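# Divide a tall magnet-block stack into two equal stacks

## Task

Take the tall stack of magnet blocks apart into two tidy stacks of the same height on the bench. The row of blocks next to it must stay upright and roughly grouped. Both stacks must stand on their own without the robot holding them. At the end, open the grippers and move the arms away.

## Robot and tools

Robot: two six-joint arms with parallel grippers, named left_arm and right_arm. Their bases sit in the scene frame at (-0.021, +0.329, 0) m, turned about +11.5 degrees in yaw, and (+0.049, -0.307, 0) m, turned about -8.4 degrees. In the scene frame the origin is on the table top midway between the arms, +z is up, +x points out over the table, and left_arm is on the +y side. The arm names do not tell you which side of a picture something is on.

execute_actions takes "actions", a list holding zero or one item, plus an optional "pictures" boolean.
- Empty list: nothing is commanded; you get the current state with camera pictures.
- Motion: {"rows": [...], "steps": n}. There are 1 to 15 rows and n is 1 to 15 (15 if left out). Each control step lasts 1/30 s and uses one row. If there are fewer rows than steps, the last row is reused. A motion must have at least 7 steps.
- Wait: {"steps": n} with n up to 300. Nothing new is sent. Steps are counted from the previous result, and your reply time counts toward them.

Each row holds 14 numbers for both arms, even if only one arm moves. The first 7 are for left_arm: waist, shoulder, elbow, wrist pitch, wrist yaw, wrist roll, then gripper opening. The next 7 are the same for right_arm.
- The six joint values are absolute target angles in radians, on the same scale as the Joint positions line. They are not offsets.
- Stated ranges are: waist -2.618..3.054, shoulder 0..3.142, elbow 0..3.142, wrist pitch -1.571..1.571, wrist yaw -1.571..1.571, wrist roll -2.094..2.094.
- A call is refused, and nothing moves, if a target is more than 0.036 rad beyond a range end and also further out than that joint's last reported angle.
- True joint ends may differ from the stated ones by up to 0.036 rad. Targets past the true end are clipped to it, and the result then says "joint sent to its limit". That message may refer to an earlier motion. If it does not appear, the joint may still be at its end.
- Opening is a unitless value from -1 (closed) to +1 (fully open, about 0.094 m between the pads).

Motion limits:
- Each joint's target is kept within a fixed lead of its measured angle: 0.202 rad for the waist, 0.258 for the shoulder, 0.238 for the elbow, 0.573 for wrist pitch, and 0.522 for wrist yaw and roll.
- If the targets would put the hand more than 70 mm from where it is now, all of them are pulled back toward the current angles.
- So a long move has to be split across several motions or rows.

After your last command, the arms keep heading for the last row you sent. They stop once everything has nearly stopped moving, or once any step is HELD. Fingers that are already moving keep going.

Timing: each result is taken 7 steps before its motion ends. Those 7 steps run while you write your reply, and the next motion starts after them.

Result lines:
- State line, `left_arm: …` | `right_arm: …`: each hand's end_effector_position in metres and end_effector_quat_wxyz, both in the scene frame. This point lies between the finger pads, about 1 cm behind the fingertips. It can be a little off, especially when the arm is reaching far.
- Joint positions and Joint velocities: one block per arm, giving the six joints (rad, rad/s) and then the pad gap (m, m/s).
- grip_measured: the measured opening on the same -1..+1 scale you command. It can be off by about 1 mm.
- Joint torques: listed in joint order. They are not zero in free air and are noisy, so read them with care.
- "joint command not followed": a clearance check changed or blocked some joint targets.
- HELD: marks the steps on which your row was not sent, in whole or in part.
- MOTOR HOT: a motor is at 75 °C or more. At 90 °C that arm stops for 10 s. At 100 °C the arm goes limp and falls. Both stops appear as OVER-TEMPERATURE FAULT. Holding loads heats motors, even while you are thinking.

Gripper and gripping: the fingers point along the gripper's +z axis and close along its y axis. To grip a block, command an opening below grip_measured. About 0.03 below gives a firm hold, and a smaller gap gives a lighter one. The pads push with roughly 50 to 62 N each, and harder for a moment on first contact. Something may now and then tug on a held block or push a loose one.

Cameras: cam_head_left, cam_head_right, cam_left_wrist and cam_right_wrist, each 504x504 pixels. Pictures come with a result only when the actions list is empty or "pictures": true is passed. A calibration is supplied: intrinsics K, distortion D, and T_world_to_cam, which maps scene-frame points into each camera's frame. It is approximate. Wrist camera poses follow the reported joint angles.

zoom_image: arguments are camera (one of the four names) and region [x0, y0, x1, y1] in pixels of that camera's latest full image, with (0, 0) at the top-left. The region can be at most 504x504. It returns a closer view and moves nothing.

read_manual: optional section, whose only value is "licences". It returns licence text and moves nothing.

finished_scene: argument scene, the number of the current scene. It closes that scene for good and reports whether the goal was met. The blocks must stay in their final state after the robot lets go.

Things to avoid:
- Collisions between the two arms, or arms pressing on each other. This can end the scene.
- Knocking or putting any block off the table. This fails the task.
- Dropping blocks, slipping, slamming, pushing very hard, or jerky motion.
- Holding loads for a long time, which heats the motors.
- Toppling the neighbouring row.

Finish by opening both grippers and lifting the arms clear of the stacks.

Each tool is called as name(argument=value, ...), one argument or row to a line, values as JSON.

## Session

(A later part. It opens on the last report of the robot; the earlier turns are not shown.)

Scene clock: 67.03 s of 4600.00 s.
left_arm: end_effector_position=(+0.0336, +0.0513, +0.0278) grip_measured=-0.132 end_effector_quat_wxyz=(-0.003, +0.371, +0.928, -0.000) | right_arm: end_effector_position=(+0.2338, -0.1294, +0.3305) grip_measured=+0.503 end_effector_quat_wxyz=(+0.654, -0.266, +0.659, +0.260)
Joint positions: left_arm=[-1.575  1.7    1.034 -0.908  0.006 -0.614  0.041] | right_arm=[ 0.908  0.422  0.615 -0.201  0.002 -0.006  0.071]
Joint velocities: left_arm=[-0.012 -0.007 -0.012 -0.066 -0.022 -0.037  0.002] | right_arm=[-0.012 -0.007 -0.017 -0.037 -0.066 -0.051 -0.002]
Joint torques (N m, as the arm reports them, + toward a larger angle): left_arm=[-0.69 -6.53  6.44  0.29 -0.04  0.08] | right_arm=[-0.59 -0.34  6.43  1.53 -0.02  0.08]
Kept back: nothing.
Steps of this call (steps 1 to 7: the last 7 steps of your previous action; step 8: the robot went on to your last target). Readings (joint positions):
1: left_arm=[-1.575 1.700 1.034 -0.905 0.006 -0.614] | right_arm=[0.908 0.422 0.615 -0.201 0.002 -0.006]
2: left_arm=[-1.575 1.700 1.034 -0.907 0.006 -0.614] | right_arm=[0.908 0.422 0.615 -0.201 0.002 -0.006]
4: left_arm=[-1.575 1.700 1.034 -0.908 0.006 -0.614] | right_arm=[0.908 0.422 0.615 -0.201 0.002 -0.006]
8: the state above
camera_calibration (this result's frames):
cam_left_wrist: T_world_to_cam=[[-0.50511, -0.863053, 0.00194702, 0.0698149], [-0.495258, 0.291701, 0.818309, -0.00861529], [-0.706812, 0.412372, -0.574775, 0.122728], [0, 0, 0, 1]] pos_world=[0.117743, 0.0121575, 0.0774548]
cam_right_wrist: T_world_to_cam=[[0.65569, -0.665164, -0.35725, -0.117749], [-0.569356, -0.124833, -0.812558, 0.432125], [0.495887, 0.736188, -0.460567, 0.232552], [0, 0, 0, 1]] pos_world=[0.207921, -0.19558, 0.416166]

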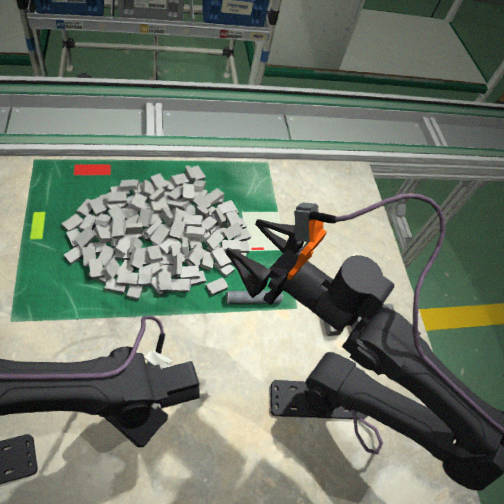

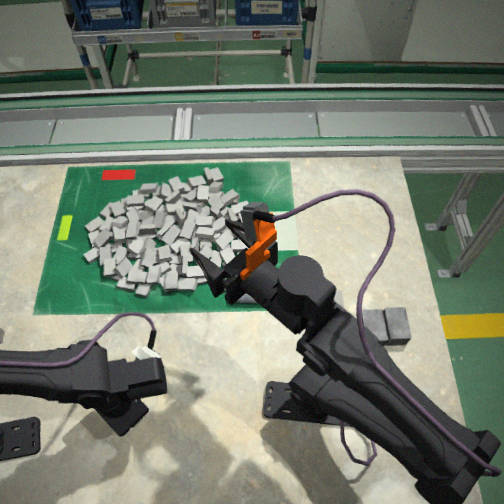

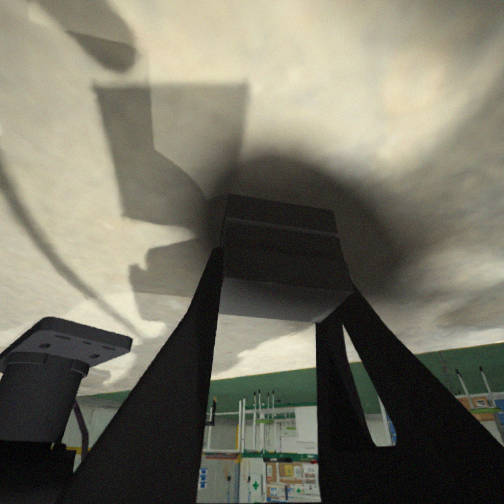

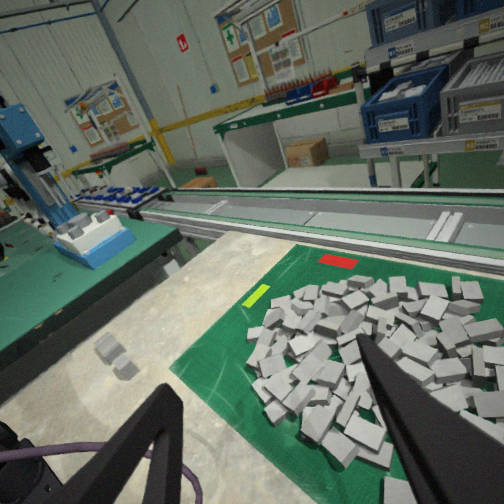

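execute_actions(
  actions=[
    {"rows": [[-1.58,1.702,1.034,-0.915,0,-0.612,-0.18,0.9,0.402,0.604,-0.2,0,0,0.5],[-1.58,1.708,1.034,-0.912,0,-0.612,-0.18,0.9,0.402,0.604,-0.2,0,0,0.5],[-1.58,1.712,1.034,-0.912,0,-0.612,-0.18,0.9,0.402,0.604,-0.2,0,0,0.5],[-1.58,1.712,1.034,-0.912,0,-0.612,-0.18,0.9,0.402,0.604,-0.2,0,0,0.5],[-1.58,1.712,1.034,-0.912,0,-0.612,-0.17,0.9,0.402,0.604,-0.2,0,0,0.5],[-1.58,1.71,1.034,-0.912,0,-0.612,-0.15,0.9,0.402,0.604,-0.2,0,0,0.5],[-1.58,1.706,1.034,-0.912,0,-0.612,-0.135,0.9,0.402,0.604,-0.2,0,0,0.5],[-1.58,1.702,1.034,-0.912,0,-0.612,-0.12,0.9,0.402,0.604,-0.2,0,0,0.5],[-1.58,1.70,1.034,-0.912,0,-0.612,-0.09,0.9,0.402,0.604,-0.2,0,0,0.5],[-1.58,1.70,1.034,-0.912,0,-0.612,-0.04,0.9,0.402,0.604,-0.2,0,0,0.5],[-1.58,1.70,1.036,-0.912,0,-0.612,0.04,0.9,0.402,0.604,-0.2,0,0,0.5],[-1.58,1.695,1.038,-0.912,0,-0.612,0.13,0.9,0.402,0.604,-0.2,0,0,0.5],[-1.58,1.685,1.04,-0.915,0,-0.612,0.22,0.9,0.402,0.604,-0.2,0,0,0.5],[-1.58,1.67,1.04,-0.92,0,-0.612,0.31,0.9,0.402,0.604,-0.2,0,0,0.5],[-1.58,1.648,1.04,-0.93,0,-0.612,0.4,0.9,0.402,0.604,-0.2,0,0,0.5]], "steps": 15},
  ],
)

execute_actions(
  actions=[
    {"rows": [[-1.58,1.618,1.04,-0.94,0,-0.612,0.45,0.9,0.402,0.604,-0.2,0,0,0.5],[-1.58,1.58,1.04,-0.95,0,-0.612,0.5,0.9,0.402,0.604,-0.2,0,0,0.5],[-1.58,1.536,1.04,-0.955,0,-0.612,0.5,0.9,0.402,0.604,-0.2,0,0,0.5],[-1.575,1.487,1.038,-0.955,0,-0.608,0.5,0.9,0.402,0.604,-0.2,0,0,0.5],[-1.561,1.434,1.033,-0.951,0,-0.595,0.5,0.9,0.402,0.604,-0.2,0,0,0.5],[-1.539,1.377,1.025,-0.946,0,-0.575,0.5,0.9,0.402,0.604,-0.2,0,0,0.5],[-1.509,1.318,1.015,-0.939,0,-0.548,0.5,0.9,0.402,0.604,-0.2,0,0,0.5],[-1.474,1.257,1.002,-0.931,0,-0.516,0.5,0.9,0.402,0.604,-0.2,0,0,0.5],[-1.433,1.195,0.988,-0.922,0,-0.48,0.5,0.9,0.402,0.604,-0.2,0,0,0.5],[-1.388,1.133,0.972,-0.911,0,-0.44,0.5,0.9,0.402,0.604,-0.2,0,0,0.5],[-1.341,1.072,0.956,-0.9,0,-0.397,0.5,0.9,0.402,0.604,-0.2,0,0,0.5],[-1.291,1.013,0.938,-0.889,0,-0.352,0.5,0.9,0.402,0.604,-0.2,0,0,0.5],[-1.24,0.957,0.92,-0.878,0,-0.306,0.5,0.9,0.402,0.604,-0.2,0,0,0.5],[-1.189,0.904,0.902,-0.866,0,-0.26,0.5,0.9,0.402,0.604,-0.2,0,0,0.5],[-1.139,0.855,0.884,-0.855,0,-0.215,0.5,0.9,0.402,0.604,-0.2,0,0,0.5]], "steps": 15},
  ],
)

execute_actions(
  actions=[
    {"rows": [[-1.092,0.811,0.868,-0.844,0,-0.172,0.5,0.9,0.402,0.604,-0.2,0,0,0.5],[-1.047,0.773,0.852,-0.833,0,-0.132,0.5,0.9,0.402,0.604,-0.2,0,0,0.5],[-1.006,0.743,0.838,-0.824,0,-0.096,0.5,0.9,0.402,0.604,-0.2,0,0,0.5],[-0.971,0.72,0.825,-0.816,0,-0.064,0.5,0.9,0.402,0.604,-0.2,0,0,0.5],[-0.941,0.705,0.815,-0.809,0,-0.037,0.5,0.9,0.402,0.604,-0.2,0,0,0.5],[-0.919,0.70,0.807,-0.804,0,-0.017,0.5,0.9,0.402,0.604,-0.2,0,0,0.5],[-0.905,0.70,0.802,-0.801,0,-0.004,0.5,0.9,0.402,0.604,-0.2,0,0,0.5],[-0.9,0.70,0.8,-0.8,0,0,0.5,0.9,0.402,0.604,-0.2,0,0,0.5]], "steps": 10},
  ],
)

execute_actions(
  actions=[
    {"steps": 10},
  ],
  pictures=true,
)

Scene clock: 70.13 s of 4600.00 s.
left_arm: end_effector_position=(+0.0334, +0.0521, +0.0259) grip_measured=-0.119 end_effector_quat_wxyz=(-0.006, +0.371, +0.928, +0.003) | right_arm: end_effector_position=(+0.2338, -0.1294, +0.3305) grip_measured=+0.503 end_effector_quat_wxyz=(+0.654, -0.266, +0.659, +0.260)
Joint positions: left_arm=[-1.575  1.707  1.034 -0.909  0.006 -0.614  0.041] | right_arm=[ 0.908  0.422  0.615 -0.201  0.002 -0.006  0.071]
Joint velocities: left_arm=[-0.012  0.002 -0.017 -0.081  0.022  0.022  0.003] | right_arm=[ 0.007 -0.017 -0.007  0.066  0.007 -0.022 -0.001]
Joint torques (N m, as the arm reports them, + toward a larger angle): left_arm=[-0.35 -6.59  6.16  0.37 -0.06  0.04] | right_arm=[-0.51 -0.34  6.37  1.54  0.    0.08]
Steps of this call (steps 1 to 15: the robot went on to your last target; steps 16 to 85: nothing new was sent; steps 86 to 93: the first 8 steps of this action). Readings (joint positions):
86: left_arm=[-1.575 1.700 1.034 -0.908 0.006 -0.614] | right_arm=[0.908 0.422 0.615 -0.201 0.002 -0.006]
87: left_arm=[-1.575 1.701 1.034 -0.908 0.006 -0.614] | right_arm=[0.908 0.422 0.615 -0.201 0.002 -0.006]
89: left_arm=[-1.575 1.706 1.034 -0.908 0.006 -0.614] | right_arm=[0.908 0.422 0.615 -0.201 0.002 -0.006]
93: the state above

Scene clock: 70.63 s of 4600.00 s.
left_arm: end_effector_position=(+0.0448, +0.0440, +0.1111) grip_measured=+0.497 end_effector_quat_wxyz=(+0.077, +0.366, +0.919, -0.121) | right_arm: end_effector_position=(+0.2338, -0.1294, +0.3305) grip_measured=+0.503 end_effector_quat_wxyz=(+0.654, -0.266, +0.659, +0.260)
Joint positions: left_arm=[-1.539  1.384  1.03  -0.928  0.012 -0.582  0.07 ] | right_arm=[ 0.908  0.422  0.615 -0.201  0.002 -0.006  0.071]
Joint velocities: left_arm=[ 0.711 -1.844 -0.149  0.066  0.022  0.403 -0.   ] | right_arm=[ 0.007 -0.002 -0.007  0.007  0.007 -0.007 -0.002]
Joint torques (N m, as the arm reports them, + toward a larger angle): left_arm=[ 1.87 -5.45  5.51  0.87 -0.24  0.04] | right_arm=[-0.56 -0.32  6.45  1.54 -0.01  0.08]
Steps of this call (steps 1 to 7: the last 7 steps of your previous action; steps 8 to 15: the first 8 steps of this action). Readings (joint positions):
8: left_arm=[-1.575 1.690 1.034 -0.913 0.006 -0.614] | right_arm=[0.908 0.422 0.615 -0.201 0.002 -0.006]
9: left_arm=[-1.575 1.670 1.034 -0.917 0.006 -0.614] | right_arm=[0.908 0.422 0.615 -0.201 0.002 -0.006]
11: left_arm=[-1.575 1.604 1.034 -0.927 0.006 -0.614] | right_arm=[0.908 0.422 0.615 -0.201 0.002 -0.006]
15: the state above

Scene clock: 70.97 s of 4600.00 s.
left_arm: end_effector_position=(+0.1398, +0.1354, +0.2102) grip_measured=+0.497 end_effector_quat_wxyz=(+0.318, +0.279, +0.882, -0.206) | right_arm: end_effector_position=(+0.2338, -0.1294, +0.3305) grip_measured=+0.503 end_effector_quat_wxyz=(+0.654, -0.266, +0.659, +0.260)
Joint positions: left_arm=[-1.078  0.806  0.881 -0.867  0.002 -0.265  0.07 ] | right_arm=[ 0.908  0.422  0.615 -0.201  0.002 -0.006  0.071]
Joint velocities: left_arm=[ 1.233 -1.096 -0.486  0.125 -0.007  1.004 -0.001] | right_arm=[ 0.007 -0.002  0.007 -0.022 -0.022  0.007  0.001]
Joint torques (N m, as the arm reports them, + toward a larger angle): left_arm=[-0.28  0.28  6.5   2.12  0.07  0.09] | right_arm=[-0.54 -0.34  6.42  1.54 -0.01  0.08]
Steps of this call (steps 1 to 7: the last 7 steps of your previous action; steps 8 to 10: the first 3 steps of this action). Readings (joint positions):
8: left_arm=[-1.171 0.894 0.917 -0.878 0.005 -0.342] | right_arm=[0.908 0.422 0.615 -0.201 0.002 -0.006]
9: left_arm=[-1.123 0.847 0.898 -0.873 0.004 -0.304] | right_arm=[0.908 0.422 0.615 -0.201 0.002 -0.006]
10: the state above

Scene clock: 71.30 s of 4600.00 s.
left_arm: end_effector_position=(+0.1625, +0.1727, +0.2053) grip_measured=+0.497 end_effector_quat_wxyz=(+0.374, +0.300, +0.865, -0.146) | right_arm: end_effector_position=(+0.2338, -0.1294, +0.3305) grip_measured=+0.503 end_effector_quat_wxyz=(+0.654, -0.266, +0.659, +0.260)
Joint positions: left_arm=[-0.909  0.711  0.805 -0.839 -0.002 -0.041  0.07 ] | right_arm=[ 0.908  0.422  0.615 -0.201  0.002 -0.006  0.071]
Joint velocities: left_arm=[ 0.002  0.002 -0.012  0.007  0.022  0.183  0.   ] | right_arm=[-0.002 -0.007 -0.007  0.022 -0.022 -0.095  0.001]
Joint torques (N m, as the arm reports them, + toward a larger angle): left_arm=[ 0.86 -0.26  7.17  2.36  0.01  0.11] | right_arm=[-0.55 -0.3   6.39  1.54  0.    0.09]
Kept back: nothing.
Steps of this call (steps 1 to 7: the last 7 steps of your previous action; steps 8 to 10: the robot went on to your last target). Readings (joint positions):
1: left_arm=[-1.036 0.772 0.865 -0.862 0.001 -0.228] | right_arm=[0.908 0.422 0.615 -0.201 0.002 -0.006]
2: left_arm=[-0.999 0.745 0.850 -0.858 0.000 -0.193] | right_arm=[0.908 0.422 0.615 -0.201 0.002 -0.006]
4: left_arm=[-0.942 0.714 0.829 -0.850 -0.001 -0.132] | right_arm=[0.908 0.422 0.615 -0.201 0.002 -0.006]
8: left_arm=[-0.909 0.711 0.808 -0.841 -0.002 -0.060] | right_arm=[0.908 0.422 0.615 -0.201 0.002 -0.006]
10: the state above
camera_calibration (this result's frames):
cam_left_wrist: T_world_to_cam=[[-0.488121, -0.850167, 0.197367, 0.194205], [-0.844221, 0.517292, 0.140359, 0.0314553], [-0.221425, -0.0981091, -0.97023, 0.356267], [0, 0, 0, 1]] pos_world=[0.200237, 0.183788, 0.302916]
cam_right_wrist: T_world_to_cam=[[0.65569, -0.665164, -0.35725, -0.117749], [-0.569356, -0.124833, -0.812558, 0.432125], [0.495887, 0.736188, -0.460567, 0.232552], [0, 0, 0, 1]] pos_world=[0.207921, -0.19558, 0.416166]

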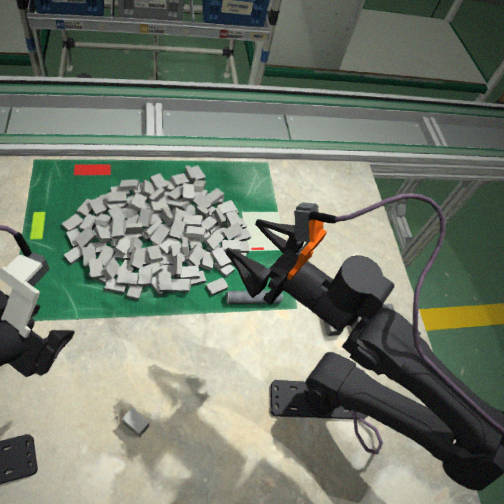

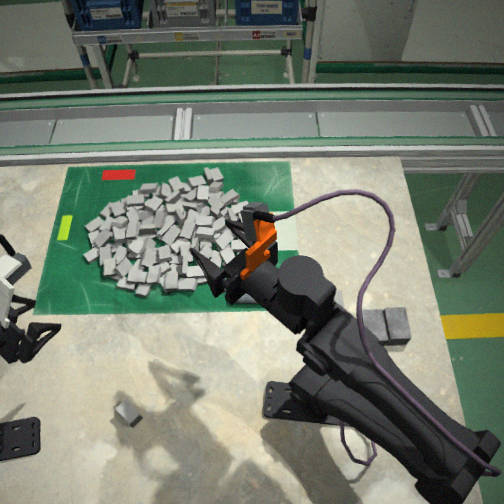

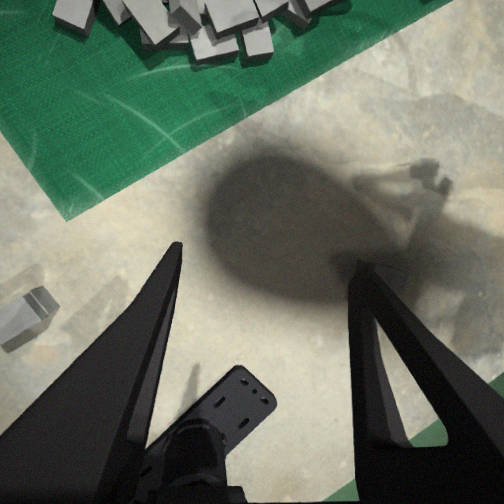

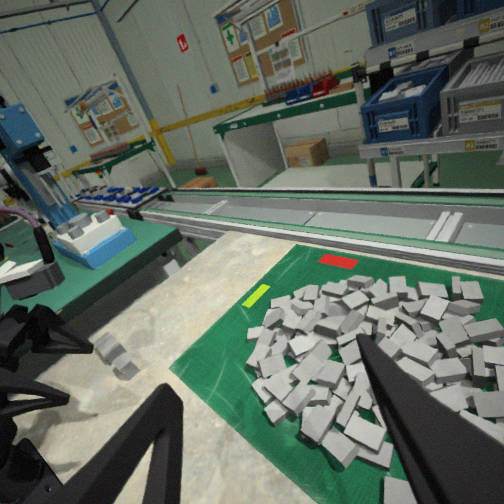

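zoom_image(
  camera="cam_head_right",
  region=[100, 385, 160, 445],
)

zoom_image(
  camera="cam_head_left",
  region=[105, 393, 165, 453],
)

zoom_image(
  camera="cam_left_wrist",
  region=[0, 270, 90, 360],
)

zoom_image(
  camera="cam_right_wrist",
  region=[80, 320, 150, 390],
)

Region (100, 385, 160, 445) of cam_head_right's 504x504 image, scaled by 8.400, with more detail than that image has.

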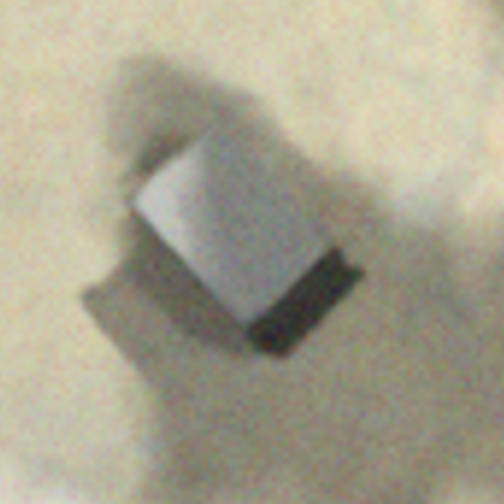

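Region (105, 393, 165, 453) of cam_head_left's 504x504 image, scaled by 8.400, with more detail than that image has.

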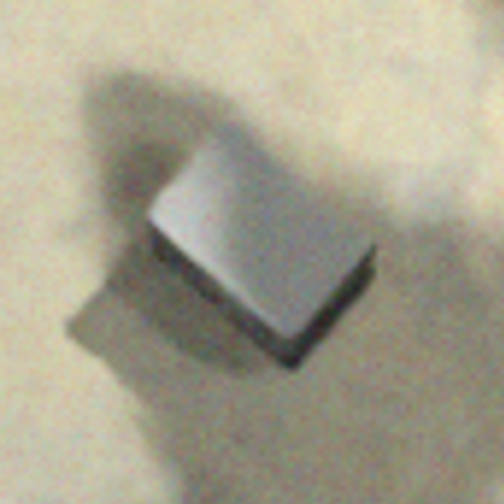

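Region (0, 270, 90, 360) of cam_left_wrist's 504x504 image, scaled by 5.600, with more detail than that image has.

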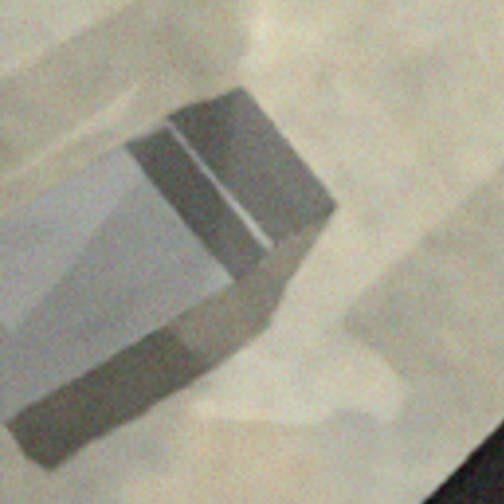

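Region (80, 320, 150, 390) of cam_right_wrist's 504x504 image, scaled by 7.200, with more detail than that image has.

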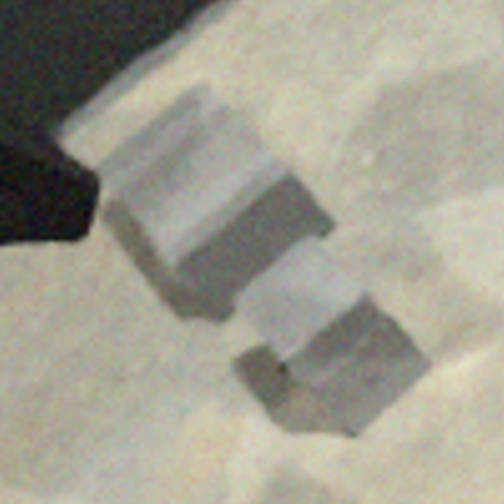

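finished_scene(
  scene=1,
)

The scene is finished: the task was done.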